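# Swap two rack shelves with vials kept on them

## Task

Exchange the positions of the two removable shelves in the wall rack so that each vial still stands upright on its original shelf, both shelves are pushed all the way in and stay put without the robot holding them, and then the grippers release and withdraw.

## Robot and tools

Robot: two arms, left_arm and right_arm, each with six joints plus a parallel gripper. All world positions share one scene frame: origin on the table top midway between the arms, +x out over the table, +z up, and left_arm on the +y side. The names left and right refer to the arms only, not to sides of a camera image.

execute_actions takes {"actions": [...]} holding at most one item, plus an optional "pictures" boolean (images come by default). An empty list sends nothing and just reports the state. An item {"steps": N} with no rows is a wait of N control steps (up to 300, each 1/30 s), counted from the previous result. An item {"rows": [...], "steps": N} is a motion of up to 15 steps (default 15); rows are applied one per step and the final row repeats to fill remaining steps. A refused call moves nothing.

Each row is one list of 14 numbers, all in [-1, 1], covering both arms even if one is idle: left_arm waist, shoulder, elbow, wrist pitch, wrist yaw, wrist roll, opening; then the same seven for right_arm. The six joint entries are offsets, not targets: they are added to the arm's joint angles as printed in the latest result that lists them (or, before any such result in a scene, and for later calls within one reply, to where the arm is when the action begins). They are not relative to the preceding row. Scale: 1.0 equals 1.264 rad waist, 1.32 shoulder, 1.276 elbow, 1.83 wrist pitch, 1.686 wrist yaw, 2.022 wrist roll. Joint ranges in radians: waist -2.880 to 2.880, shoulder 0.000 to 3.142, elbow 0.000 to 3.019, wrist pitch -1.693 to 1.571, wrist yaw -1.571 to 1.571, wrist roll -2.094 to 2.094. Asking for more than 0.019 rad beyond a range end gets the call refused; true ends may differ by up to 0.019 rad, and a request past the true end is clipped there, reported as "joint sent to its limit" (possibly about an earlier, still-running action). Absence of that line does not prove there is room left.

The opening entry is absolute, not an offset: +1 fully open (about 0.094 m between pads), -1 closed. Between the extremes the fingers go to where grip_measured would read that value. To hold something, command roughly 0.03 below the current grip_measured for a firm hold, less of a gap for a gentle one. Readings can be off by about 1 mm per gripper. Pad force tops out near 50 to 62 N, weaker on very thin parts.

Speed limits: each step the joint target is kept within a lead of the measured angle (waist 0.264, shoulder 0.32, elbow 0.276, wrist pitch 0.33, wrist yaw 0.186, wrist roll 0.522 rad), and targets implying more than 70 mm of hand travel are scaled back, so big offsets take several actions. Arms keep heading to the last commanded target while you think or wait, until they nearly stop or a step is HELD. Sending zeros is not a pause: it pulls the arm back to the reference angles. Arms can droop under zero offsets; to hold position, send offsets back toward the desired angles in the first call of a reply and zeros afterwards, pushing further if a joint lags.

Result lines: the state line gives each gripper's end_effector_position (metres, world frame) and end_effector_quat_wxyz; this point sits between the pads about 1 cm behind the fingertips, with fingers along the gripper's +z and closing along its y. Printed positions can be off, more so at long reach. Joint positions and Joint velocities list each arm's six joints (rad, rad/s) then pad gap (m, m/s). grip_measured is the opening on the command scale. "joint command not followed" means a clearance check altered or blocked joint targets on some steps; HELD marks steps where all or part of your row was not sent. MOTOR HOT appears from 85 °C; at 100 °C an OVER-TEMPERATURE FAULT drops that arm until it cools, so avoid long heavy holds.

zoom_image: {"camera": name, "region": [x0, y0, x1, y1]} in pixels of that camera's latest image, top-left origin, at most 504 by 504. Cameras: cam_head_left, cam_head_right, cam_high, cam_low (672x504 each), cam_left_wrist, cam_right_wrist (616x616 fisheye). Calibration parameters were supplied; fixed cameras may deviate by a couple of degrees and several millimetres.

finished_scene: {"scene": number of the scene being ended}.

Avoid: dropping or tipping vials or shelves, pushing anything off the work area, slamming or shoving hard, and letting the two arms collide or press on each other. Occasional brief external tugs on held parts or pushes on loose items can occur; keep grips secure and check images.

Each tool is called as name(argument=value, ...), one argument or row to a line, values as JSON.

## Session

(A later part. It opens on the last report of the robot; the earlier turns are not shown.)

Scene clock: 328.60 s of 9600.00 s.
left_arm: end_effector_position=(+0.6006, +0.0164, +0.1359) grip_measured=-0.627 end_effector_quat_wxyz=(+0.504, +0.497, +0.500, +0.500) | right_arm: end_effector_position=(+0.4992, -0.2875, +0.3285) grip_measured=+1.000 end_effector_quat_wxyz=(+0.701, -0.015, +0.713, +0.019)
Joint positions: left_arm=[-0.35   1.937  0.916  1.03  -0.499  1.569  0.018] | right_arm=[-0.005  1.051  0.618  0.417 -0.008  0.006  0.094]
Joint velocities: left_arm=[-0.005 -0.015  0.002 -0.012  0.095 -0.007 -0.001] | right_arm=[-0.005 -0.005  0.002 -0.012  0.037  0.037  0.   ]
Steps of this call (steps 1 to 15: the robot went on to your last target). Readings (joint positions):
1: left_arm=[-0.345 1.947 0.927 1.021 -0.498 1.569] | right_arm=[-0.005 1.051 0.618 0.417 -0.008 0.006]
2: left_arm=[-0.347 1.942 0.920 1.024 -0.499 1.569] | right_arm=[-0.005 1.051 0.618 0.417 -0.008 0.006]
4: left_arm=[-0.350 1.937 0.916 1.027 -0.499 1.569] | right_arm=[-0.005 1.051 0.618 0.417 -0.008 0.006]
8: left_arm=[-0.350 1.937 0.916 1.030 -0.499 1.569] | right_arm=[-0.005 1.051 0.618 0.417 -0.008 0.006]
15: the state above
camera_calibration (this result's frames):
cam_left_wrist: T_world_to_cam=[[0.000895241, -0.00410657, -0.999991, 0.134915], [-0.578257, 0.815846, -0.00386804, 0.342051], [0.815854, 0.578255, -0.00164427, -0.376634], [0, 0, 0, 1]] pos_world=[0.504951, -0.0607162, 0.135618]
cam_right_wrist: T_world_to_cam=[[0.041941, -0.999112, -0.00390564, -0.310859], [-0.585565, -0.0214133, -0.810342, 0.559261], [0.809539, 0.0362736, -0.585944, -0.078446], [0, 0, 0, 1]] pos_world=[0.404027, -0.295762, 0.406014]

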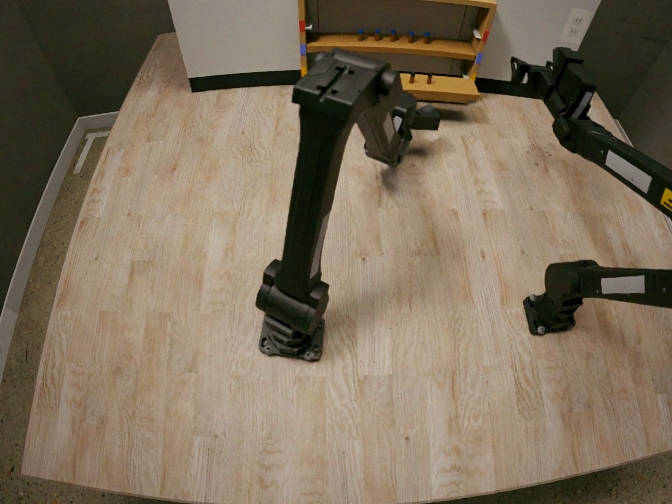

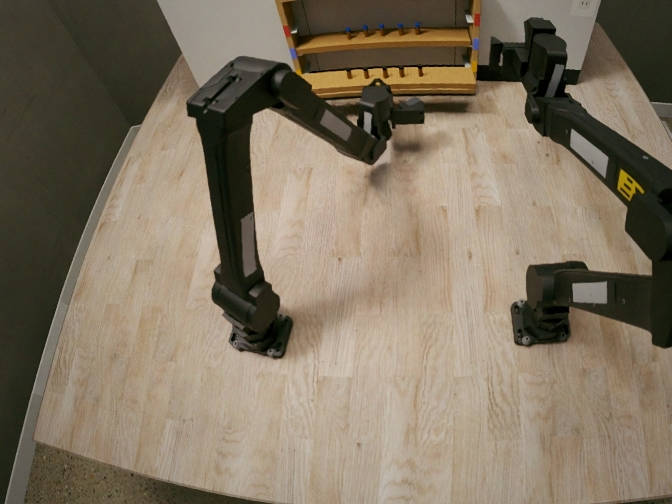

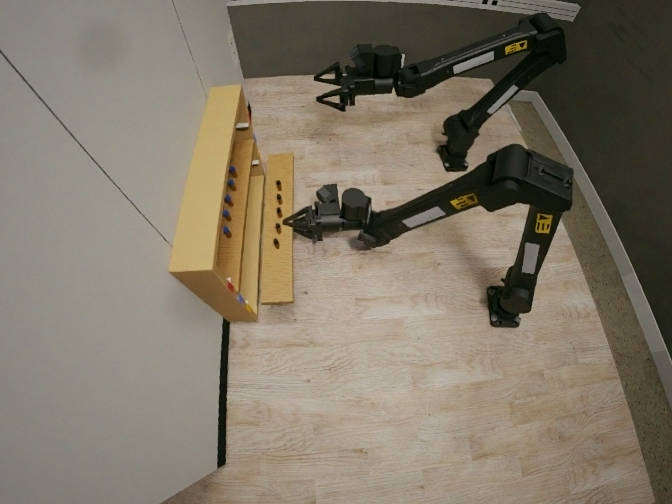

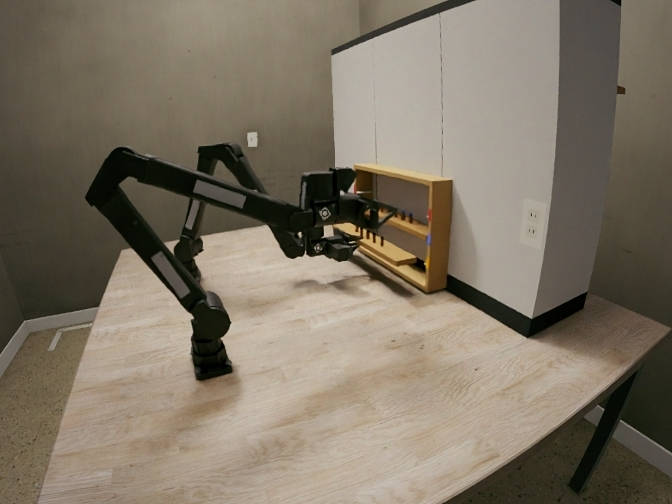

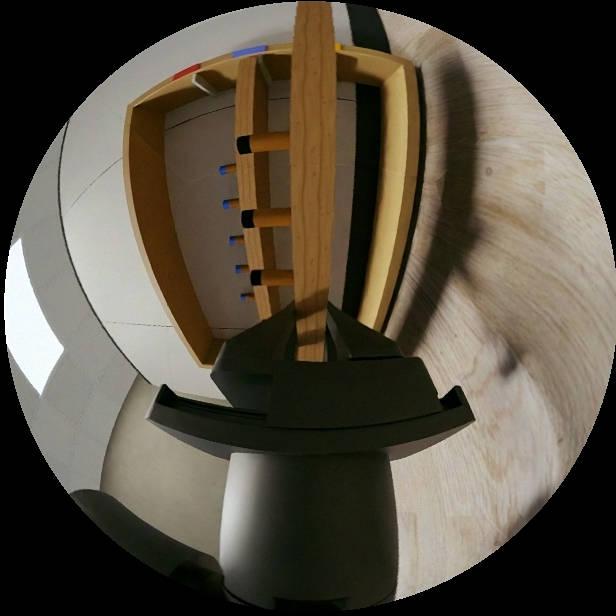

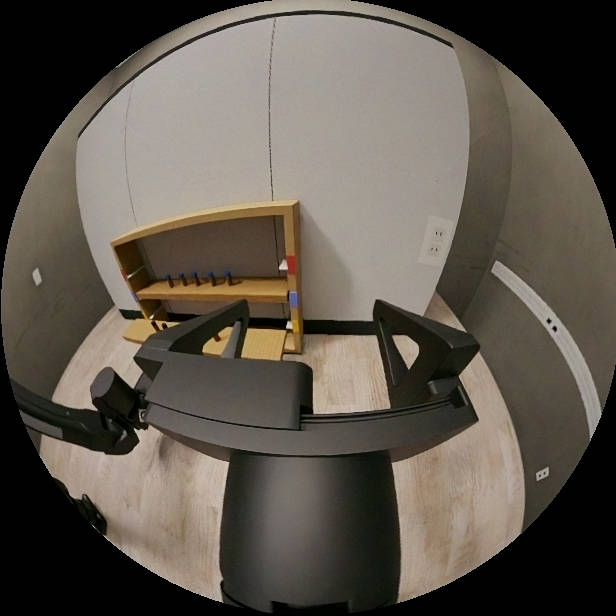

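execute_actions(
  actions=[],
)

Scene clock: 338.27 s of 9600.00 s.
left_arm: end_effector_position=(+0.6006, +0.0164, +0.1359) grip_measured=-0.627 end_effector_quat_wxyz=(+0.504, +0.497, +0.500, +0.500) | right_arm: end_effector_position=(+0.4992, -0.2875, +0.3285) grip_measured=+1.000 end_effector_quat_wxyz=(+0.701, -0.015, +0.713, +0.019)
Joint positions: left_arm=[-0.35   1.937  0.916  1.03  -0.499  1.569  0.018] | right_arm=[-0.005  1.051  0.618  0.417 -0.008  0.006  0.094]
Joint velocities: left_arm=[-0.015 -0.015 -0.002 -0.002 -0.051  0.022 -0.001] | right_arm=[-0.005 -0.005 -0.007 -0.022 -0.066  0.007  0.   ]
Steps of this call (steps 1 to 15: the robot went on to your last target; steps 16 to 90: nothing new was sent; then 6.67 s passed at rest). Readings (joint positions):
1: left_arm=[-0.350 1.937 0.916 1.030 -0.499 1.569] | right_arm=[-0.005 1.051 0.618 0.417 -0.008 0.006]
2: left_arm=[-0.350 1.937 0.916 1.030 -0.499 1.569] | right_arm=[-0.005 1.051 0.618 0.417 -0.008 0.006]
4: left_arm=[-0.350 1.937 0.916 1.030 -0.499 1.569] | right_arm=[-0.005 1.051 0.618 0.417 -0.008 0.006]
8: left_arm=[-0.350 1.937 0.916 1.030 -0.499 1.569] | right_arm=[-0.005 1.051 0.618 0.417 -0.008 0.006]
90: the state above
All arms were judged still, so your last target was given up. Only a new action makes them travel on or press farther. Fingers that are still opening or closing keep moving.
camera_calibration (this result's frames):
cam_left_wrist: T_world_to_cam=[[0.000895241, -0.00410657, -0.999991, 0.134915], [-0.578257, 0.815846, -0.00386804, 0.342051], [0.815854, 0.578255, -0.00164427, -0.376634], [0, 0, 0, 1]] pos_world=[0.504951, -0.0607162, 0.135618]
cam_right_wrist: T_world_to_cam=[[0.041941, -0.999112, -0.00390564, -0.310859], [-0.585565, -0.0214133, -0.810342, 0.559261], [0.809539, 0.0362736, -0.585944, -0.078446], [0, 0, 0, 1]] pos_world=[0.404027, -0.295762, 0.406014]

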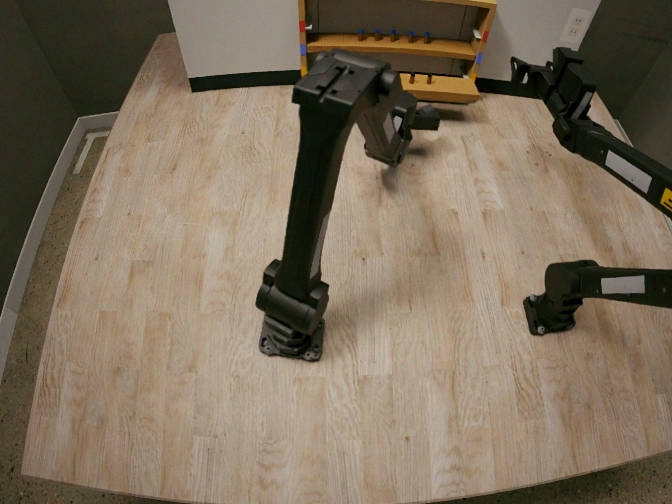

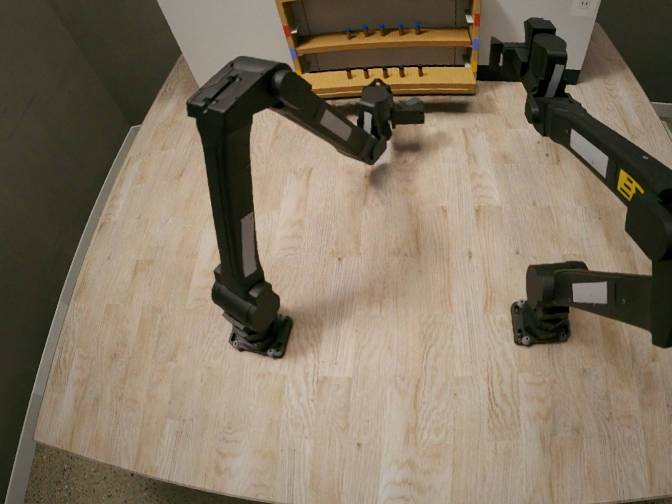

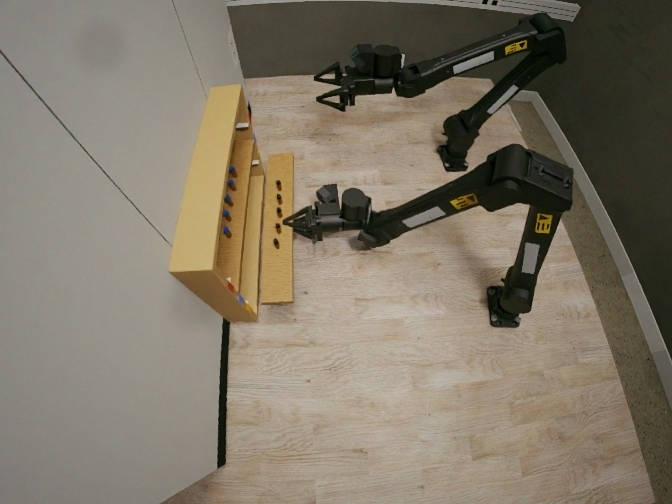

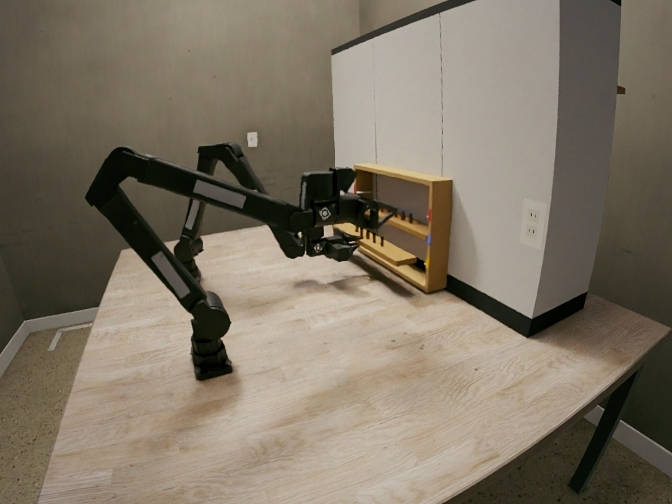

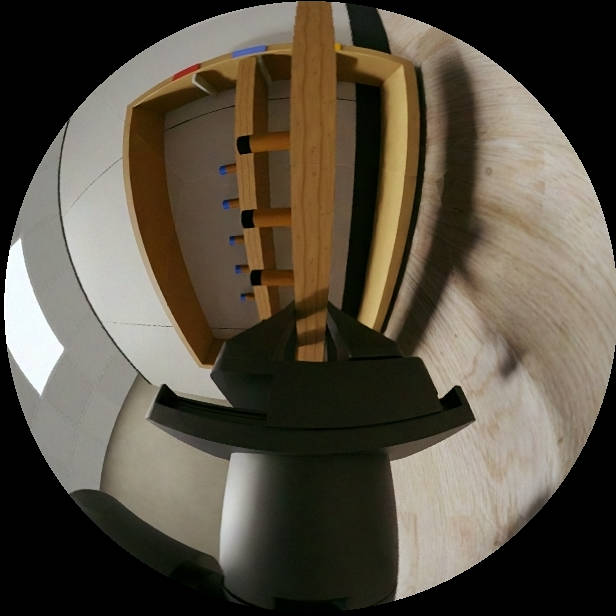

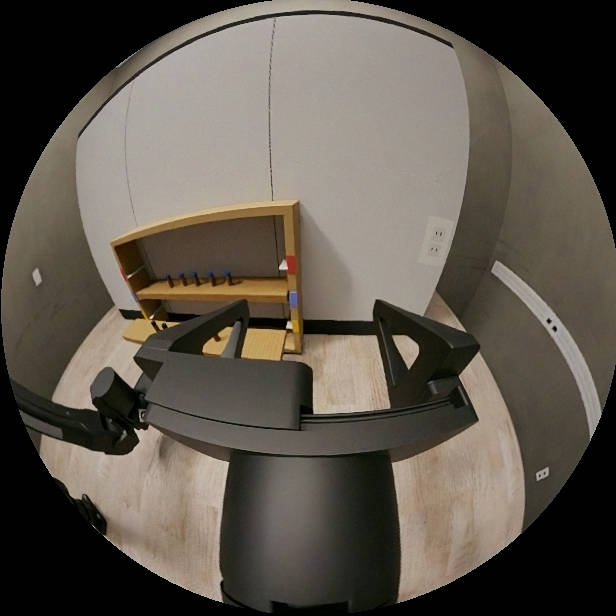

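execute_actions(
  actions=[
    {"rows":[[0,-0.047,0.053,0.004,0,0,-0.66,0,0,0,0,0,0,1],[0,-0.056,0.054,-0.004,0,0,-0.66,0,0,0,0,0,0,1],[0,-0.065,0.055,-0.011,0,0,-0.66,0,0,0,0,0,0,1],[0,-0.074,0.057,-0.019,0,0,-0.66,0,0,0,0,0,0,1],[0,-0.083,0.058,-0.026,0,0,-0.66,0,0,0,0,0,0,1],[0,-0.092,0.059,-0.034,0,0,-0.66,0,0,0,0,0,0,1],[0,-0.101,0.06,-0.041,0,0,-0.66,0,0,0,0,0,0,1],[0,-0.111,0.061,-0.049,0,0,-0.66,0,0,0,0,0,0,1],[0,-0.12,0.062,-0.056,0,0,-0.66,0,0,0,0,0,0,1],[0,-0.129,0.063,-0.064,0,0,-0.66,0,0,0,0,0,0,1],[0,-0.138,0.064,-0.071,0,0,-0.66,0,0,0,0,0,0,1],[0,-0.147,0.066,-0.079,0,0,-0.66,0,0,0,0,0,0,1],[0,-0.156,0.067,-0.086,0,0,-0.66,0,0,0,0,0,0,1],[0,-0.165,0.068,-0.094,0,0,-0.66,0,0,0,0,0,0,1],[0,-0.174,0.069,-0.101,0,0,-0.66,0,0,0,0,0,0,1]]},
  ],
  pictures=false,
)

execute_actions(
  actions=[
    {"steps":15},
  ],
  pictures=false,
)

Scene clock: 345.10 s of 9600.00 s.
left_arm: end_effector_position=(+0.5983, +0.0177, +0.1577) grip_measured=-0.627 end_effector_quat_wxyz=(+0.479, +0.521, +0.507, +0.493) | right_arm: end_effector_position=(+0.4992, -0.2875, +0.3285) grip_measured=+1.000 end_effector_quat_wxyz=(+0.701, -0.015, +0.713, +0.019)
Joint positions: left_arm=[-0.35   1.841  0.916  0.861 -0.499  1.569  0.018] | right_arm=[-0.005  1.051  0.618  0.417 -0.008  0.006  0.094]
Joint velocities: left_arm=[-0.005 -0.308  0.002 -0.383 -0.022 -0.022 -0.   ] | right_arm=[-0.005  0.005  0.002 -0.022 -0.022 -0.022  0.   ]
Steps of this call (steps 1 to 90: nothing new was sent; then 3.33 s passed at rest; steps 91 to 105: all 15 steps of this action). Readings (joint positions):
91: left_arm=[-0.350 1.936 0.916 1.028 -0.499 1.569] | right_arm=[-0.005 1.051 0.618 0.417 -0.008 0.006]
92: left_arm=[-0.350 1.935 0.916 1.022 -0.499 1.569] | right_arm=[-0.005 1.051 0.618 0.417 -0.008 0.006]
94: left_arm=[-0.350 1.929 0.916 0.999 -0.499 1.569] | right_arm=[-0.005 1.051 0.618 0.417 -0.008 0.006]
98: left_arm=[-0.350 1.905 0.916 0.950 -0.499 1.569] | right_arm=[-0.005 1.051 0.618 0.417 -0.008 0.006]
105: the state above

Scene clock: 345.60 s of 9600.00 s.
left_arm: end_effector_position=(+0.5966, +0.0187, +0.1991) grip_measured=-0.627 end_effector_quat_wxyz=(+0.494, +0.506, +0.502, +0.497) | right_arm: end_effector_position=(+0.4992, -0.2875, +0.3285) grip_measured=+1.000 end_effector_quat_wxyz=(+0.701, -0.015, +0.713, +0.019)
Joint positions: left_arm=[-0.35   1.766  0.922  0.825 -0.499  1.569  0.018] | right_arm=[-0.005  1.051  0.618  0.417 -0.008  0.006  0.094]
Joint velocities: left_arm=[-0.005 -0.015  0.032  0.012 -0.022  0.007  0.001] | right_arm=[-0.005 -0.015 -0.017  0.017 -0.037 -0.037  0.   ]
Steps of this call (steps 1 to 15: the robot went on to your last target). Readings (joint positions):
1: left_arm=[-0.350 1.831 0.916 0.850 -0.499 1.569] | right_arm=[-0.005 1.051 0.618 0.417 -0.008 0.006]
2: left_arm=[-0.350 1.821 0.916 0.841 -0.499 1.569] | right_arm=[-0.005 1.051 0.618 0.417 -0.008 0.006]
4: left_arm=[-0.350 1.804 0.916 0.830 -0.499 1.569] | right_arm=[-0.005 1.051 0.618 0.417 -0.008 0.006]
8: left_arm=[-0.350 1.780 0.916 0.825 -0.499 1.569] | right_arm=[-0.005 1.051 0.618 0.417 -0.008 0.006]
15: the state above

execute_actions(
  actions=[
    {"rows":[[0,-0.06,0.07,0.02,0,0,-0.66,0,0,0,0,0,0,1],[0,-0.07,0.075,0.018,0,0,-0.66,0,0,0,0,0,0,1],[0,-0.08,0.08,0.014,0,0,-0.66,0,0,0,0,0,0,1],[0,-0.09,0.085,0.008,0,0,-0.66,0,0,0,0,0,0,1],[0,-0.1,0.09,0.001,0,0,-0.66,0,0,0,0,0,0,1],[0,-0.108,0.095,-0.007,0,0,-0.66,0,0,0,0,0,0,1],[0,-0.116,0.1,-0.016,0,0,-0.66,0,0,0,0,0,0,1],[0,-0.124,0.105,-0.026,0,0,-0.66,0,0,0,0,0,0,1],[0,-0.131,0.11,-0.036,0,0,-0.66,0,0,0,0,0,0,1],[0,-0.138,0.114,-0.047,0,0,-0.66,0,0,0,0,0,0,1],[0,-0.144,0.118,-0.058,0,0,-0.66,0,0,0,0,0,0,1],[0,-0.149,0.122,-0.069,0,0,-0.66,0,0,0,0,0,0,1],[0,-0.153,0.125,-0.08,0,0,-0.66,0,0,0,0,0,0,1],[0,-0.156,0.127,-0.091,0,0,-0.66,0,0,0,0,0,0,1],[0,-0.159,0.129,-0.101,0,0,-0.66,0,0,0,0,0,0,1]]},
  ],
  pictures=false,
)

execute_actions(
  actions=[
    {"steps":20},
  ],
  pictures=false,
)

Scene clock: 352.77 s of 9600.00 s.
left_arm: end_effector_position=(+0.5920, +0.0211, +0.2078) grip_measured=-0.627 end_effector_quat_wxyz=(+0.470, +0.529, +0.509, +0.490) | right_arm: end_effector_position=(+0.4992, -0.2875, +0.3285) grip_measured=+1.000 end_effector_quat_wxyz=(+0.701, -0.015, +0.713, +0.019)
Joint positions: left_arm=[-0.35   1.705  0.925  0.69  -0.499  1.569  0.018] | right_arm=[-0.005  1.051  0.618  0.417 -0.008  0.006  0.094]
Joint velocities: left_arm=[-0.005 -0.19   0.007 -0.505  0.051  0.066 -0.001] | right_arm=[ 0.005 -0.005 -0.017  0.007  0.007 -0.051  0.   ]
Steps of this call (steps 1 to 15: the robot went on to your last target; steps 16 to 90: nothing new was sent; then 3.67 s passed at rest; steps 91 to 105: all 15 steps of this action). Readings (joint positions):
91: left_arm=[-0.350 1.766 0.925 0.825 -0.499 1.569] | right_arm=[-0.005 1.051 0.618 0.417 -0.008 0.006]
92: left_arm=[-0.350 1.765 0.925 0.825 -0.499 1.569] | right_arm=[-0.005 1.051 0.618 0.417 -0.008 0.006]
94: left_arm=[-0.350 1.763 0.925 0.822 -0.499 1.569] | right_arm=[-0.005 1.051 0.618 0.417 -0.008 0.006]
98: left_arm=[-0.350 1.747 0.925 0.791 -0.499 1.569] | right_arm=[-0.005 1.051 0.618 0.417 -0.008 0.006]
105: the state above

Scene clock: 353.43 s of 9600.00 s.
left_arm: end_effector_position=(+0.5879, +0.0234, +0.2072) grip_measured=-0.627 end_effector_quat_wxyz=(+0.450, +0.548, +0.514, +0.484) | right_arm: end_effector_position=(+0.4992, -0.2875, +0.3285) grip_measured=+1.000 end_effector_quat_wxyz=(+0.701, -0.015, +0.713, +0.019)
Joint positions: left_arm=[-0.35   1.674  0.925  0.603 -0.499  1.569  0.018] | right_arm=[-0.005  1.051  0.618  0.417 -0.008  0.006  0.094]
Joint velocities: left_arm=[-0.005  0.005  0.017 -0.022 -0.022  0.007 -0.   ] | right_arm=[-0.005 -0.005 -0.002 -0.007 -0.022 -0.051  0.   ]
Steps of this call (steps 1 to 20: the robot went on to your last target). Readings (joint positions):
1: left_arm=[-0.350 1.699 0.925 0.674 -0.499 1.569] | right_arm=[-0.005 1.051 0.618 0.417 -0.008 0.006]
2: left_arm=[-0.350 1.694 0.925 0.661 -0.499 1.569] | right_arm=[-0.005 1.051 0.618 0.417 -0.008 0.006]
4: left_arm=[-0.350 1.686 0.925 0.642 -0.499 1.569] | right_arm=[-0.005 1.051 0.618 0.417 -0.008 0.006]
8: left_arm=[-0.350 1.677 0.925 0.621 -0.499 1.569] | right_arm=[-0.005 1.051 0.618 0.417 -0.008 0.006]
20: the state above

execute_actions(
  actions=[],
)

Scene clock: 354.57 s of 9600.00 s.
left_arm: end_effector_position=(+0.5878, +0.0234, +0.2068) grip_measured=-0.627 end_effector_quat_wxyz=(+0.449, +0.548, +0.514, +0.483) | right_arm: end_effector_position=(+0.4992, -0.2875, +0.3285) grip_measured=+1.000 end_effector_quat_wxyz=(+0.701, -0.015, +0.713, +0.019)
Joint positions: left_arm=[-0.35   1.674  0.925  0.601 -0.499  1.569  0.018] | right_arm=[-0.005  1.051  0.618  0.417 -0.008  0.006  0.094]
Joint velocities: left_arm=[-0.005  0.005  0.012 -0.012 -0.066 -0.022 -0.001] | right_arm=[-0.015 -0.005 -0.017 -0.007 -0.022  0.022  0.   ]
Steps of this call (steps 1 to 15: the robot went on to your last target; steps 16 to 34: nothing new was sent). Readings (joint positions):
1: left_arm=[-0.350 1.674 0.925 0.602 -0.499 1.569] | right_arm=[-0.005 1.051 0.618 0.417 -0.008 0.006]
2: left_arm=[-0.350 1.674 0.925 0.602 -0.499 1.569] | right_arm=[-0.005 1.051 0.618 0.417 -0.008 0.006]
4: left_arm=[-0.350 1.674 0.925 0.602 -0.499 1.569] | right_arm=[-0.005 1.051 0.618 0.417 -0.008 0.006]
8: left_arm=[-0.350 1.674 0.925 0.601 -0.499 1.569] | right_arm=[-0.005 1.051 0.618 0.417 -0.008 0.006]
34: the state above
All arms were judged still, so your last target was given up. Only a new action makes them travel on or press farther. Fingers that are still opening or closing keep moving.
camera_calibration (this result's frames):
cam_left_wrist: T_world_to_cam=[[-0.136181, 0.070736, -0.988155, 0.282146], [-0.569114, 0.810854, 0.136476, 0.294949], [0.810903, 0.580958, -0.0701662, -0.353102], [0, 0, 0, 1]] pos_world=[0.492614, -0.0539805, 0.213775]
cam_right_wrist: T_world_to_cam=[[0.041941, -0.999112, -0.00390564, -0.310859], [-0.585565, -0.0214133, -0.810342, 0.559261], [0.809539, 0.0362736, -0.585944, -0.078446], [0, 0, 0, 1]] pos_world=[0.404027, -0.295762, 0.406014]

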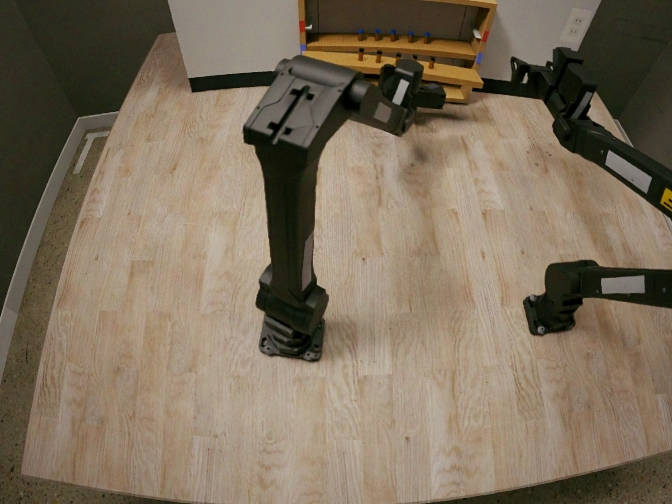

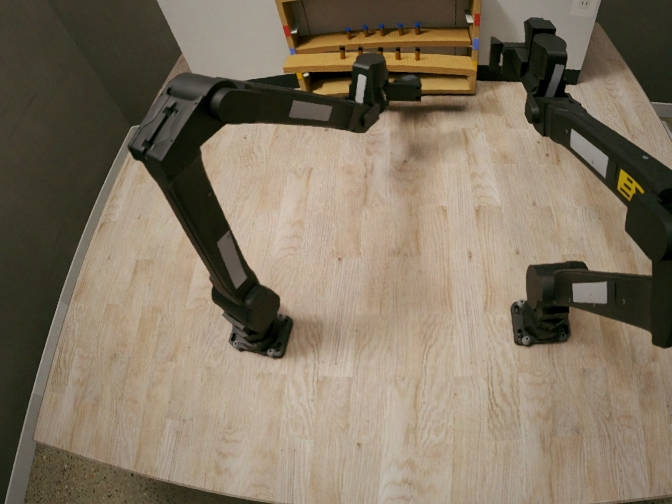

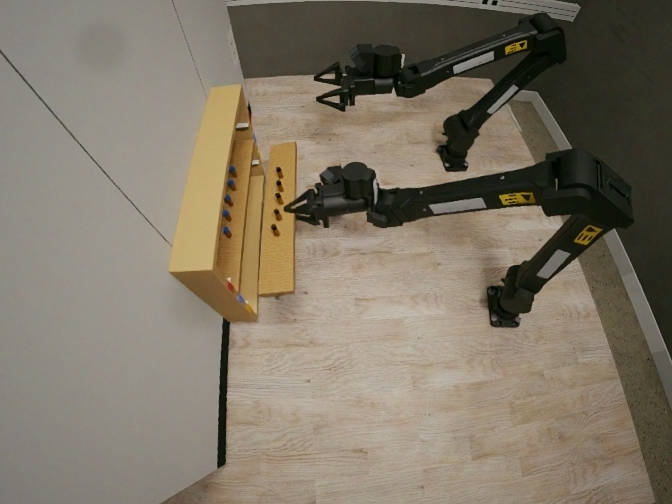

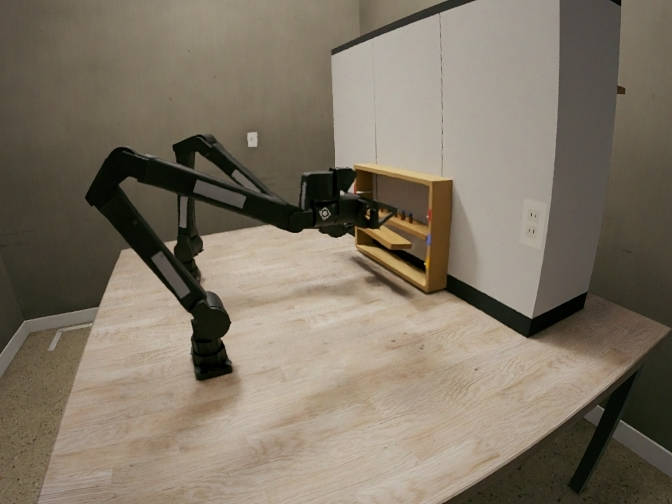

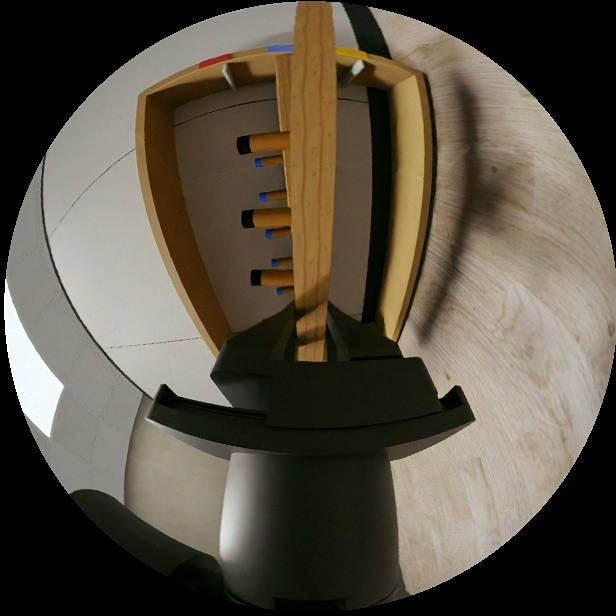

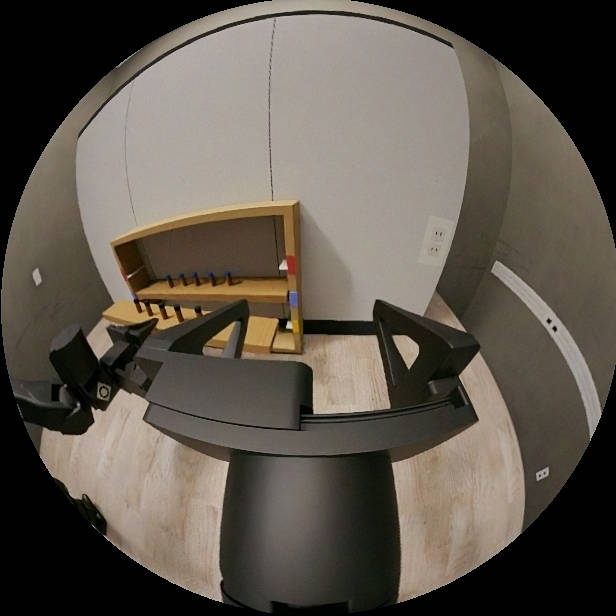

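execute_actions(
  actions=[
    {"rows":[[0,-0.025,0.06,0.03,0,0,-0.66,0,0,0,0,0,0,1],[0,-0.025,0.065,0.033,0,0,-0.66,0,0,0,0,0,0,1],[0,-0.025,0.07,0.036,0,0,-0.66,0,0,0,0,0,0,1],[0,-0.025,0.075,0.039,0,0,-0.66,0,0,0,0,0,0,1],[0,-0.025,0.08,0.042,0,0,-0.66,0,0,0,0,0,0,1],[0,-0.025,0.085,0.045,0,0,-0.66,0,0,0,0,0,0,1],[0,-0.025,0.09,0.048,0,0,-0.66,0,0,0,0,0,0,1],[0,-0.025,0.094,0.051,0,0,-0.66,0,0,0,0,0,0,1],[0,-0.025,0.098,0.054,0,0,-0.66,0,0,0,0,0,0,1],[0,-0.025,0.102,0.057,0,0,-0.66,0,0,0,0,0,0,1],[0,-0.025,0.106,0.06,0,0,-0.66,0,0,0,0,0,0,1],[0,-0.025,0.11,0.062,0,0,-0.66,0,0,0,0,0,0,1],[0,-0.025,0.114,0.063,0,0,-0.66,0,0,0,0,0,0,1]]},
  ],
  pictures=false,
)

execute_actions(
  actions=[
    {"steps":20},
  ],
  pictures=false,
)

Scene clock: 360.37 s of 9600.00 s.
left_arm: end_effector_position=(+0.5979, +0.0179, +0.2352) grip_measured=-0.627 end_effector_quat_wxyz=(+0.479, +0.520, +0.506, +0.493) | right_arm: end_effector_position=(+0.4992, -0.2875, +0.3285) grip_measured=+1.000 end_effector_quat_wxyz=(+0.701, -0.015, +0.713, +0.019)
Joint positions: left_arm=[-0.35   1.677  0.961  0.653 -0.499  1.569  0.018] | right_arm=[-0.005  1.051  0.618  0.417 -0.008  0.006  0.094]
Joint velocities: left_arm=[-0.005 -0.015  0.11   0.085 -0.037 -0.022 -0.   ] | right_arm=[-0.005 -0.005 -0.002  0.007  0.037 -0.022  0.   ]
Steps of this call (steps 1 to 90: nothing new was sent; then 2.30 s passed at rest; steps 91 to 105: all 15 steps of this action). Readings (joint positions):
91: left_arm=[-0.350 1.674 0.925 0.602 -0.499 1.569] | right_arm=[-0.005 1.051 0.618 0.417 -0.008 0.006]
92: left_arm=[-0.350 1.674 0.925 0.605 -0.499 1.569] | right_arm=[-0.005 1.051 0.618 0.417 -0.008 0.006]
94: left_arm=[-0.350 1.674 0.926 0.613 -0.499 1.569] | right_arm=[-0.005 1.051 0.618 0.417 -0.008 0.006]
98: left_arm=[-0.350 1.675 0.935 0.627 -0.499 1.569] | right_arm=[-0.005 1.051 0.618 0.417 -0.008 0.006]
105: the state above

Scene clock: 361.03 s of 9600.00 s.
left_arm: end_effector_position=(+0.6040, +0.0146, +0.2530) grip_measured=-0.627 end_effector_quat_wxyz=(+0.495, +0.506, +0.502, +0.498) | right_arm: end_effector_position=(+0.4992, -0.2875, +0.3285) grip_measured=+1.000 end_effector_quat_wxyz=(+0.701, -0.015, +0.713, +0.019)
Joint positions: left_arm=[-0.35   1.677  0.988  0.671 -0.499  1.569  0.018] | right_arm=[-0.005  1.051  0.618  0.417 -0.008  0.006  0.094]
Joint velocities: left_arm=[-0.005 -0.024  0.002 -0.002  0.037 -0.022 -0.001] | right_arm=[-0.015 -0.005 -0.017 -0.007 -0.066 -0.095  0.   ]
Steps of this call (steps 1 to 20: the robot went on to your last target). Readings (joint positions):
1: left_arm=[-0.350 1.677 0.965 0.656 -0.499 1.569] | right_arm=[-0.005 1.051 0.618 0.417 -0.008 0.006]
2: left_arm=[-0.350 1.677 0.969 0.658 -0.499 1.569] | right_arm=[-0.005 1.051 0.618 0.417 -0.008 0.006]
4: left_arm=[-0.350 1.677 0.975 0.662 -0.499 1.569] | right_arm=[-0.005 1.051 0.618 0.417 -0.008 0.006]
8: left_arm=[-0.350 1.677 0.985 0.668 -0.499 1.569] | right_arm=[-0.005 1.051 0.618 0.417 -0.008 0.006]
20: the state above

execute_actions(
  actions=[
    {"rows":[[0,-0.045,0.062,0.02,0,0,-0.66,0,0,0,0,0,0,1],[0,-0.05,0.063,0.02,0,0,-0.66,0,0,0,0,0,0,1],[0,-0.055,0.064,0.018,0,0,-0.66,0,0,0,0,0,0,1],[0,-0.06,0.066,0.016,0,0,-0.66,0,0,0,0,0,0,1],[0,-0.065,0.067,0.014,0,0,-0.66,0,0,0,0,0,0,1],[0,-0.07,0.068,0.012,0,0,-0.66,0,0,0,0,0,0,1],[0,-0.074,0.07,0.009,0,0,-0.66,0,0,0,0,0,0,1],[0,-0.078,0.071,0.006,0,0,-0.66,0,0,0,0,0,0,1],[0,-0.082,0.072,0.003,0,0,-0.66,0,0,0,0,0,0,1],[0,-0.085,0.073,0,0,0,-0.66,0,0,0,0,0,0,1],[0,-0.088,0.074,-0.003,0,0,-0.66,0,0,0,0,0,0,1],[0,-0.088,0.074,-0.006,0,0,-0.66,0,0,0,0,0,0,1],[0,-0.088,0.074,-0.009,0,0,-0.66,0,0,0,0,0,0,1],[0,-0.088,0.074,-0.012,0,0,-0.66,0,0,0,0,0,0,1],[0,-0.088,0.074,-0.014,0,0,-0.66,0,0,0,0,0,0,1]]},
  ],
  pictures=false,
)

execute_actions(
  actions=[
    {"steps":20},
  ],
  pictures=false,
)

Scene clock: 365.90 s of 9600.00 s.
left_arm: end_effector_position=(+0.6010, +0.0162, +0.2601) grip_measured=-0.627 end_effector_quat_wxyz=(+0.490, +0.510, +0.503, +0.496) | right_arm: end_effector_position=(+0.4992, -0.2875, +0.3285) grip_measured=+1.000 end_effector_quat_wxyz=(+0.701, -0.015, +0.713, +0.019)
Joint positions: left_arm=[-0.35   1.651  0.988  0.633 -0.499  1.569  0.018] | right_arm=[-0.005  1.051  0.618  0.417 -0.008  0.006  0.094]
Joint velocities: left_arm=[-0.005 -0.093 -0.007 -0.129  0.051 -0.066  0.001] | right_arm=[-0.034  0.005 -0.002  0.002 -0.007 -0.037  0.   ]
Steps of this call (steps 1 to 15: the robot went on to your last target; steps 16 to 90: nothing new was sent; then 1.37 s passed at rest; steps 91 to 105: all 15 steps of this action). Readings (joint positions):
91: left_arm=[-0.350 1.677 0.988 0.671 -0.499 1.569] | right_arm=[-0.005 1.051 0.618 0.417 -0.008 0.006]
92: left_arm=[-0.350 1.677 0.988 0.671 -0.499 1.569] | right_arm=[-0.005 1.051 0.618 0.417 -0.008 0.006]
94: left_arm=[-0.350 1.676 0.988 0.671 -0.499 1.569] | right_arm=[-0.005 1.051 0.618 0.417 -0.008 0.006]
98: left_arm=[-0.350 1.672 0.988 0.665 -0.499 1.569] | right_arm=[-0.005 1.051 0.618 0.417 -0.008 0.006]
105: the state above

Scene clock: 366.57 s of 9600.00 s.
left_arm: end_effector_position=(+0.5991, +0.0173, +0.2674) grip_measured=-0.627 end_effector_quat_wxyz=(+0.491, +0.509, +0.503, +0.497) | right_arm: end_effector_position=(+0.4992, -0.2875, +0.3285) grip_measured=+1.000 end_effector_quat_wxyz=(+0.701, -0.015, +0.713, +0.019)
Joint positions: left_arm=[-0.35   1.635  0.988  0.62  -0.499  1.569  0.018] | right_arm=[-0.005  1.051  0.618  0.417 -0.008  0.006  0.094]
Joint velocities: left_arm=[-0.015  0.005  0.002 -0.007 -0.022 -0.007 -0.   ] | right_arm=[-0.005 -0.005 -0.002  0.017  0.022 -0.037  0.   ]
Steps of this call (steps 1 to 20: the robot went on to your last target). Readings (joint positions):
1: left_arm=[-0.350 1.648 0.988 0.629 -0.499 1.569] | right_arm=[-0.005 1.051 0.618 0.417 -0.008 0.006]
2: left_arm=[-0.350 1.646 0.988 0.626 -0.499 1.569] | right_arm=[-0.005 1.051 0.618 0.417 -0.008 0.006]
4: left_arm=[-0.350 1.641 0.988 0.623 -0.499 1.569] | right_arm=[-0.005 1.051 0.618 0.417 -0.008 0.006]
8: left_arm=[-0.350 1.637 0.988 0.621 -0.499 1.569] | right_arm=[-0.005 1.051 0.618 0.417 -0.008 0.006]
20: the state above

execute_actions(
  actions=[
    {"rows":[[0.006,-0.04,0.074,0.02,0.001,0,-0.66,0,0,0,0,0,0,1],[0.007,-0.04,0.078,0.02,0.002,0,-0.66,0,0,0,0,0,0,1],[0.008,-0.04,0.082,0.02,0.003,0,-0.66,0,0,0,0,0,0,1],[0.009,-0.04,0.086,0.02,0.003,0,-0.66,0,0,0,0,0,0,1],[0.01,-0.04,0.09,0.02,0.004,0,-0.66,0,0,0,0,0,0,1],[0.011,-0.04,0.094,0.02,0.005,0,-0.66,0,0,0,0,0,0,1],[0.011,-0.04,0.098,0.02,0.005,0,-0.66,0,0,0,0,0,0,1]]},
  ],
  pictures=false,
)

execute_actions(
  actions=[
    {"steps":15},
  ],
  pictures=false,
)

Scene clock: 372.73 s of 9600.00 s.
left_arm: end_effector_position=(+0.5991, +0.0167, +0.2674) grip_measured=-0.627 end_effector_quat_wxyz=(+0.492, +0.510, +0.502, +0.496) | right_arm: end_effector_position=(+0.4992, -0.2875, +0.3285) grip_measured=+1.000 end_effector_quat_wxyz=(+0.701, -0.015, +0.713, +0.019)
Joint positions: left_arm=[-0.35   1.635  0.988  0.62  -0.496  1.569  0.018] | right_arm=[-0.005  1.051  0.618  0.417 -0.008  0.006  0.094]
Joint velocities: left_arm=[ 0.015  0.005  0.002 -0.002 -0.139  0.007 -0.001] | right_arm=[-0.005 -0.024 -0.007  0.007  0.037  0.051  0.   ]
Steps of this call (steps 1 to 15: the robot went on to your last target; steps 16 to 90: nothing new was sent; then 2.67 s passed at rest; steps 91 to 105: all 15 steps of this action). Readings (joint positions):
91: left_arm=[-0.350 1.635 0.988 0.620 -0.499 1.569] | right_arm=[-0.005 1.051 0.618 0.417 -0.008 0.006]
92: left_arm=[-0.350 1.635 0.988 0.620 -0.499 1.569] | right_arm=[-0.005 1.051 0.618 0.417 -0.008 0.006]
94: left_arm=[-0.350 1.635 0.988 0.620 -0.499 1.569] | right_arm=[-0.005 1.051 0.618 0.417 -0.008 0.006]
98: left_arm=[-0.350 1.635 0.988 0.620 -0.496 1.569] | right_arm=[-0.005 1.051 0.618 0.417 -0.008 0.006]
105: the state above

Scene clock: 373.23 s of 9600.00 s.
left_arm: end_effector_position=(+0.5991, +0.0167, +0.2674) grip_measured=-0.627 end_effector_quat_wxyz=(+0.492, +0.510, +0.502, +0.496) | right_arm: end_effector_position=(+0.4992, -0.2875, +0.3285) grip_measured=+1.000 end_effector_quat_wxyz=(+0.701, -0.015, +0.713, +0.019)
Joint positions: left_arm=[-0.35   1.635  0.988  0.62  -0.496  1.569  0.018] | right_arm=[-0.005  1.051  0.618  0.417 -0.008  0.006  0.094]
Joint velocities: left_arm=[-0.015 -0.024 -0.002 -0.002  0.022  0.007 -0.   ] | right_arm=[-0.015 -0.015 -0.012 -0.007 -0.037 -0.007  0.   ]
Steps of this call (steps 1 to 15: the robot went on to your last target). Readings (joint positions):
1: left_arm=[-0.350 1.635 0.988 0.620 -0.496 1.569] | right_arm=[-0.005 1.051 0.618 0.417 -0.008 0.006]
2: left_arm=[-0.350 1.635 0.988 0.620 -0.496 1.569] | right_arm=[-0.005 1.051 0.618 0.417 -0.008 0.006]
4: left_arm=[-0.350 1.635 0.988 0.620 -0.496 1.569] | right_arm=[-0.005 1.051 0.618 0.417 -0.008 0.006]
8: left_arm=[-0.350 1.635 0.988 0.620 -0.496 1.569] | right_arm=[-0.005 1.051 0.618 0.417 -0.008 0.006]
15: the state above
All arms were judged still, so your last target was given up. Only a new action makes them travel on or press farther. Fingers that are still opening or closing keep moving.

execute_actions(
  actions=[
    {"rows":[[0.008,-0.025,0.066,0.014,0,0,-0.66,0,0,0,0,0,0,1],[0.009,-0.024,0.07,0.014,0,0,-0.66,0,0,0,0,0,0,1],[0.01,-0.023,0.074,0.013,0.001,0,-0.66,0,0,0,0,0,0,1],[0.011,-0.022,0.078,0.013,0.001,0,-0.66,0,0,0,0,0,0,1],[0.012,-0.021,0.082,0.012,0.002,0,-0.66,0,0,0,0,0,0,1],[0.013,-0.02,0.086,0.012,0.002,0,-0.66,0,0,0,0,0,0,1],[0.014,-0.019,0.09,0.011,0.003,0,-0.66,0,0,0,0,0,0,1],[0.015,-0.018,0.094,0.011,0.003,0,-0.66,0,0,0,0,0,0,1],[0.016,-0.017,0.098,0.01,0.004,0,-0.66,0,0,0,0,0,0,1],[0.017,-0.016,0.102,0.01,0.004,0,-0.66,0,0,0,0,0,0,1],[0.018,-0.015,0.106,0.009,0.005,0,-0.66,0,0,0,0,0,0,1],[0.018,-0.015,0.11,0.009,0.005,0,-0.66,0,0,0,0,0,0,1],[0.018,-0.015,0.113,0.008,0.006,0,-0.66,0,0,0,0,0,0,1],[0.018,-0.015,0.116,0.008,0.006,0,-0.66,0,0,0,0,0,0,1]]},
  ],
  pictures=false,
)

execute_actions(
  actions=[
    {"steps":20},
  ],
  pictures=false,
)

Scene clock: 378.70 s of 9600.00 s.
left_arm: end_effector_position=(+0.6139, +0.0167, +0.2878) grip_measured=-0.627 end_effector_quat_wxyz=(+0.504, +0.495, +0.500, +0.501) | right_arm: end_effector_position=(+0.4992, -0.2875, +0.3285) grip_measured=+1.000 end_effector_quat_wxyz=(+0.701, -0.015, +0.713, +0.019)
Joint positions: left_arm=[-0.338  1.646  1.041  0.616 -0.49   1.569  0.018] | right_arm=[-0.005  1.051  0.618  0.417 -0.008  0.006  0.094]
Joint velocities: left_arm=[ 0.015  0.005  0.105 -0.007  0.037 -0.066  0.   ] | right_arm=[ 0.005 -0.005  0.007 -0.007  0.022  0.037  0.   ]
Steps of this call (steps 1 to 90: nothing new was sent; then 1.97 s passed at rest; steps 91 to 105: all 15 steps of this action). Readings (joint positions):
91: left_arm=[-0.350 1.635 0.988 0.620 -0.496 1.569] | right_arm=[-0.005 1.051 0.618 0.417 -0.008 0.006]
92: left_arm=[-0.350 1.635 0.988 0.620 -0.496 1.569] | right_arm=[-0.005 1.051 0.618 0.417 -0.008 0.006]
94: left_arm=[-0.350 1.636 0.989 0.620 -0.496 1.569] | right_arm=[-0.005 1.051 0.618 0.417 -0.008 0.006]
98: left_arm=[-0.347 1.640 1.004 0.620 -0.495 1.569] | right_arm=[-0.005 1.051 0.618 0.417 -0.008 0.006]
105: the state above

Scene clock: 379.37 s of 9600.00 s.
left_arm: end_effector_position=(+0.6161, +0.0159, +0.2930) grip_measured=-0.627 end_effector_quat_wxyz=(+0.507, +0.492, +0.499, +0.502) | right_arm: end_effector_position=(+0.4992, -0.2875, +0.3285) grip_measured=+1.000 end_effector_quat_wxyz=(+0.701, -0.015, +0.713, +0.019)
Joint positions: left_arm=[-0.337  1.647  1.051  0.615 -0.489  1.569  0.018] | right_arm=[-0.005  1.051  0.618  0.417 -0.008  0.006  0.094]
Joint velocities: left_arm=[-0.024 -0.005  0.007  0.002  0.022 -0.022 -0.   ] | right_arm=[-0.005 -0.005 -0.002  0.002 -0.051  0.007  0.   ]
Steps of this call (steps 1 to 20: the robot went on to your last target). Readings (joint positions):
1: left_arm=[-0.337 1.646 1.045 0.616 -0.490 1.569] | right_arm=[-0.005 1.051 0.618 0.417 -0.008 0.006]
2: left_arm=[-0.337 1.646 1.048 0.616 -0.490 1.569] | right_arm=[-0.005 1.051 0.618 0.417 -0.008 0.006]
4: left_arm=[-0.337 1.646 1.051 0.616 -0.490 1.569] | right_arm=[-0.005 1.051 0.618 0.417 -0.008 0.006]
8: left_arm=[-0.337 1.647 1.051 0.615 -0.489 1.569] | right_arm=[-0.005 1.051 0.618 0.417 -0.008 0.006]
20: the state above

execute_actions(
  actions=[
    {"rows":[[0.01,-0.018,0.068,0.01,0.002,0,-0.66,0,0,0,0,0,0,1],[0.012,-0.015,0.072,0.009,0.003,0,-0.66,0,0,0,0,0,0,1],[0.013,-0.012,0.076,0.008,0.004,0,-0.66,0,0,0,0,0,0,1],[0.015,-0.009,0.08,0.007,0.005,0,-0.66,0,0,0,0,0,0,1],[0.016,-0.006,0.084,0.006,0.006,0,-0.66,0,0,0,0,0,0,1],[0.018,-0.003,0.088,0.005,0.007,0,-0.66,0,0,0,0,0,0,1],[0.019,0,0.092,0.004,0.008,0,-0.66,0,0,0,0,0,0,1],[0.021,0.003,0.096,0.003,0.009,0,-0.66,0,0,0,0,0,0,1],[0.022,0.006,0.1,0.002,0.01,0,-0.66,0,0,0,0,0,0,1],[0.024,0.009,0.104,0.001,0.011,0,-0.66,0,0,0,0,0,0,1],[0.025,0.012,0.108,0,0.013,0,-0.66,0,0,0,0,0,0,1],[0.026,0.015,0.113,-0.001,0.014,0,-0.66,0,0,0,0,0,0,1],[0.027,0.017,0.117,-0.002,0.015,0,-0.66,0,0,0,0,0,0,1],[0.027,0.019,0.121,-0.003,0.016,0,-0.66,0,0,0,0,0,0,1],[0.027,0.021,0.125,-0.004,0.017,0,-0.66,0,0,0,0,0,0,1]]},
  ],
  pictures=false,
)

execute_actions(
  actions=[
    {"steps":20},
  ],
)

Scene clock: 386.07 s of 9600.00 s.
left_arm: end_effector_position=(+0.6389, +0.0149, +0.2834) grip_measured=-0.627 end_effector_quat_wxyz=(+0.499, +0.500, +0.500, +0.500) | right_arm: end_effector_position=(+0.4992, -0.2875, +0.3285) grip_measured=+1.000 end_effector_quat_wxyz=(+0.701, -0.015, +0.713, +0.019)
Joint positions: left_arm=[-0.318  1.701  1.108  0.592 -0.47   1.571  0.018] | right_arm=[-0.005  1.051  0.618  0.417 -0.008  0.006  0.094]
Joint velocities: left_arm=[ 0.015  0.063  0.11  -0.061  0.022 -0.037 -0.   ] | right_arm=[ 0.005 -0.024 -0.007 -0.002 -0.037  0.007  0.   ]
Steps of this call (steps 1 to 15: the robot went on to your last target; steps 16 to 90: nothing new was sent; then 3.20 s passed at rest; steps 91 to 105: all 15 steps of this action). Readings (joint positions):
91: left_arm=[-0.337 1.647 1.051 0.615 -0.489 1.569] | right_arm=[-0.005 1.051 0.618 0.417 -0.008 0.006]
92: left_arm=[-0.337 1.648 1.052 0.615 -0.489 1.569] | right_arm=[-0.005 1.051 0.618 0.417 -0.008 0.006]
94: left_arm=[-0.335 1.652 1.055 0.613 -0.486 1.569] | right_arm=[-0.005 1.051 0.618 0.417 -0.008 0.006]
98: left_arm=[-0.328 1.670 1.075 0.605 -0.479 1.569] | right_arm=[-0.005 1.051 0.618 0.417 -0.008 0.006]
105: the state above

Scene clock: 386.73 s of 9600.00 s.
left_arm: end_effector_position=(+0.6411, +0.0144, +0.2840) grip_measured=-0.627 end_effector_quat_wxyz=(+0.499, +0.500, +0.501, +0.500) | right_arm: end_effector_position=(+0.4992, -0.2875, +0.3285) grip_measured=+1.000 end_effector_quat_wxyz=(+0.701, -0.015, +0.713, +0.019)
Joint positions: left_arm=[-0.318  1.705  1.116  0.589 -0.47   1.571  0.018] | right_arm=[-0.005  1.051  0.618  0.417 -0.008  0.006  0.094]
Joint velocities: left_arm=[ 0.015 -0.015  0.002  0.012 -0.051 -0.066 -0.   ] | right_arm=[-0.005  0.005 -0.017  0.002  0.022  0.051  0.   ]
Steps of this call (steps 1 to 15: the robot went on to your last target; steps 16 to 20: nothing new was sent). Readings (joint positions):
1: left_arm=[-0.318 1.703 1.112 0.591 -0.470 1.571] | right_arm=[-0.005 1.051 0.618 0.417 -0.008 0.006]
2: left_arm=[-0.318 1.704 1.114 0.590 -0.470 1.571] | right_arm=[-0.005 1.051 0.618 0.417 -0.008 0.006]
4: left_arm=[-0.318 1.705 1.116 0.589 -0.470 1.571] | right_arm=[-0.005 1.051 0.618 0.417 -0.008 0.006]
8: left_arm=[-0.318 1.705 1.116 0.589 -0.470 1.571] | right_arm=[-0.005 1.051 0.618 0.417 -0.008 0.006]
20: the state above
All arms were judged still, so your last target was given up. Only a new action makes them travel on or press farther. Fingers that are still opening or closing keep moving.
camera_calibration (this result's frames):
cam_left_wrist: T_world_to_cam=[[-0.00749267, 0.00271109, -0.999968, 0.2882], [-0.580428, 0.814285, 0.00655677, 0.366165], [0.814277, 0.580459, -0.00452758, -0.406476], [0, 0, 0, 1]] pos_world=[0.545676, -0.0630011, 0.28395]
cam_right_wrist: T_world_to_cam=[[0.041941, -0.999112, -0.00390564, -0.310859], [-0.585565, -0.0214133, -0.810342, 0.559261], [0.809539, 0.0362736, -0.585944, -0.078446], [0, 0, 0, 1]] pos_world=[0.404027, -0.295762, 0.406014]

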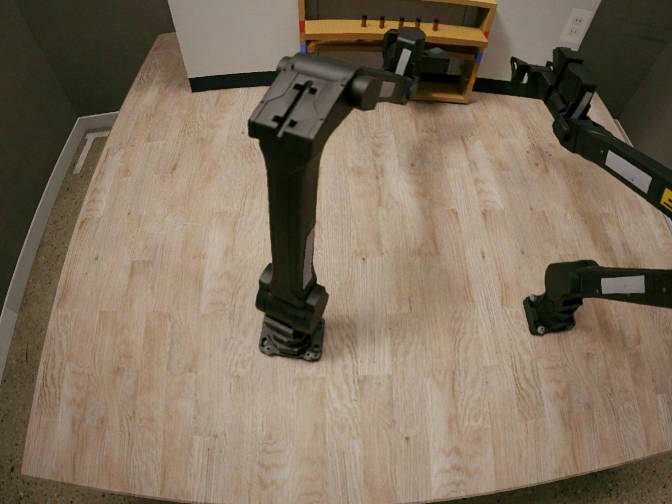

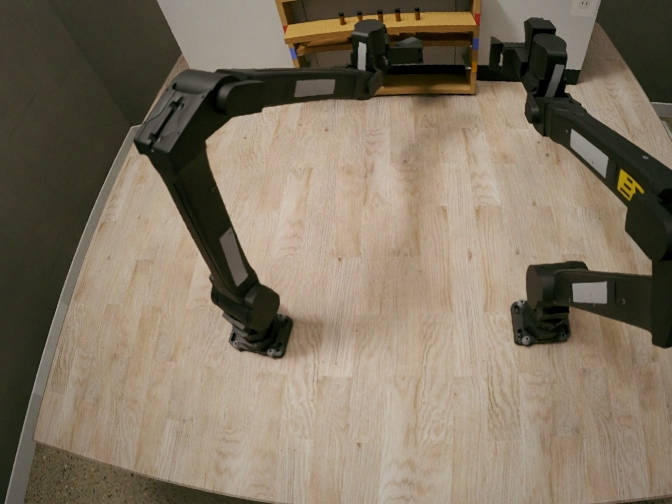

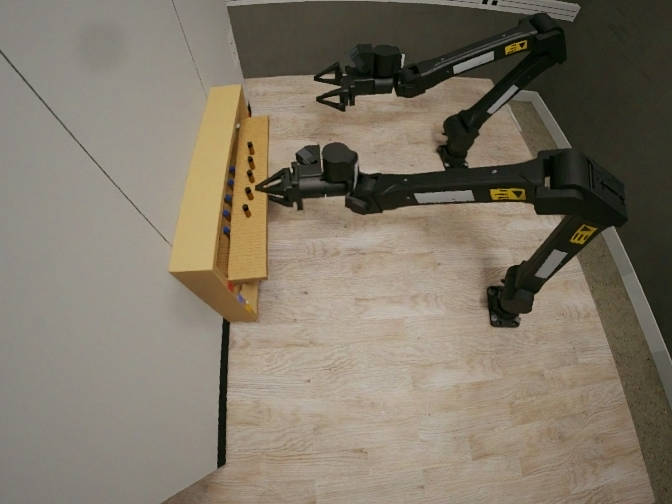

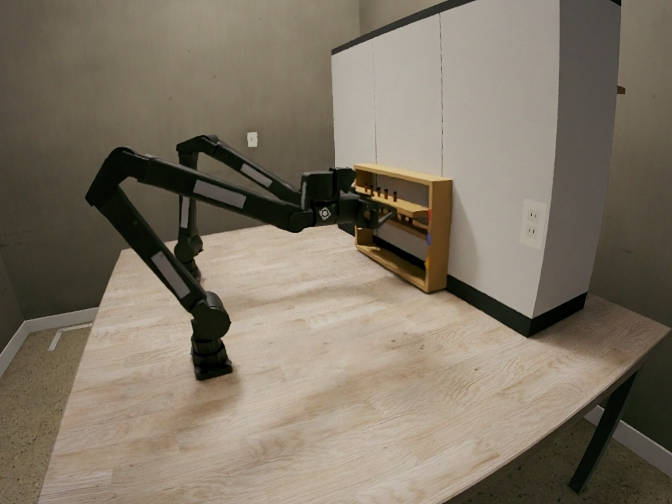

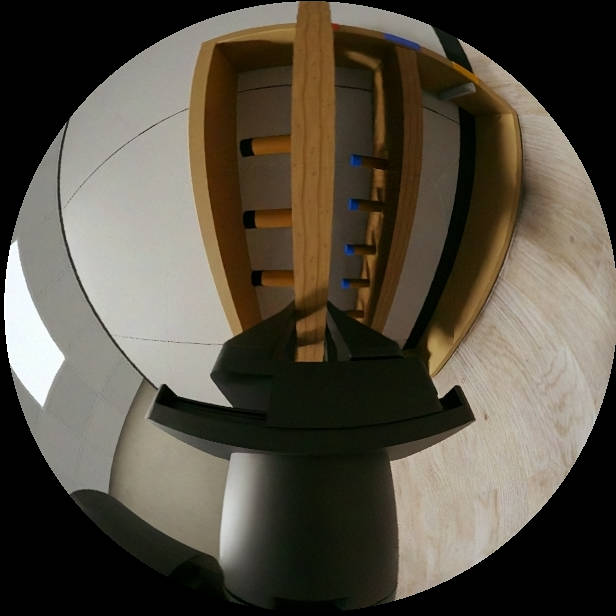

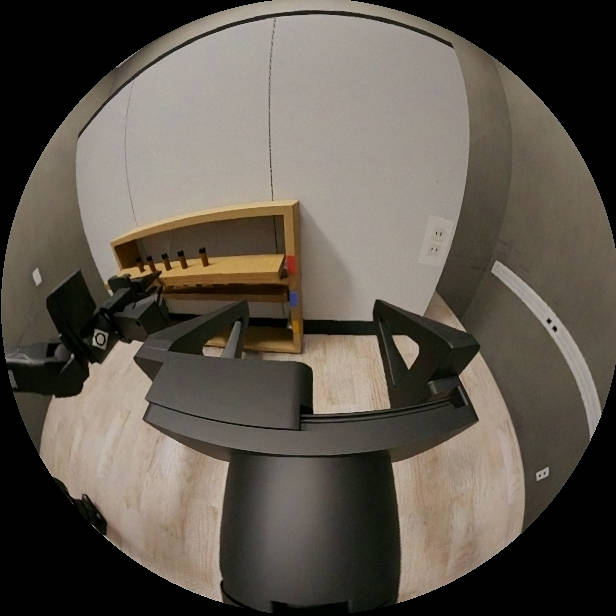

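zoom_image(
  camera="cam_right_wrist",
  region=[90, 190, 330, 350],
)

zoom_image(
  camera="cam_high",
  region=[160, 80, 320, 330],
)

Region (90, 190, 330, 350) of cam_right_wrist's 616x616 image, scaled by 2.100, with more detail than that image has.

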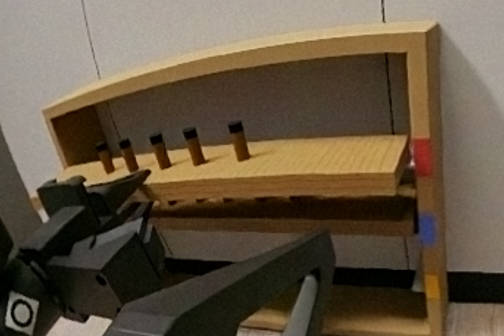

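Region (160, 80, 320, 330) of cam_high's 672x504 image, scaled by 2.016, with more detail than that image has; it fills the left 323 columns of this view, and the rest is white.

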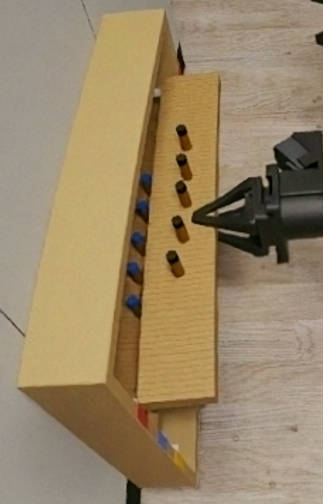

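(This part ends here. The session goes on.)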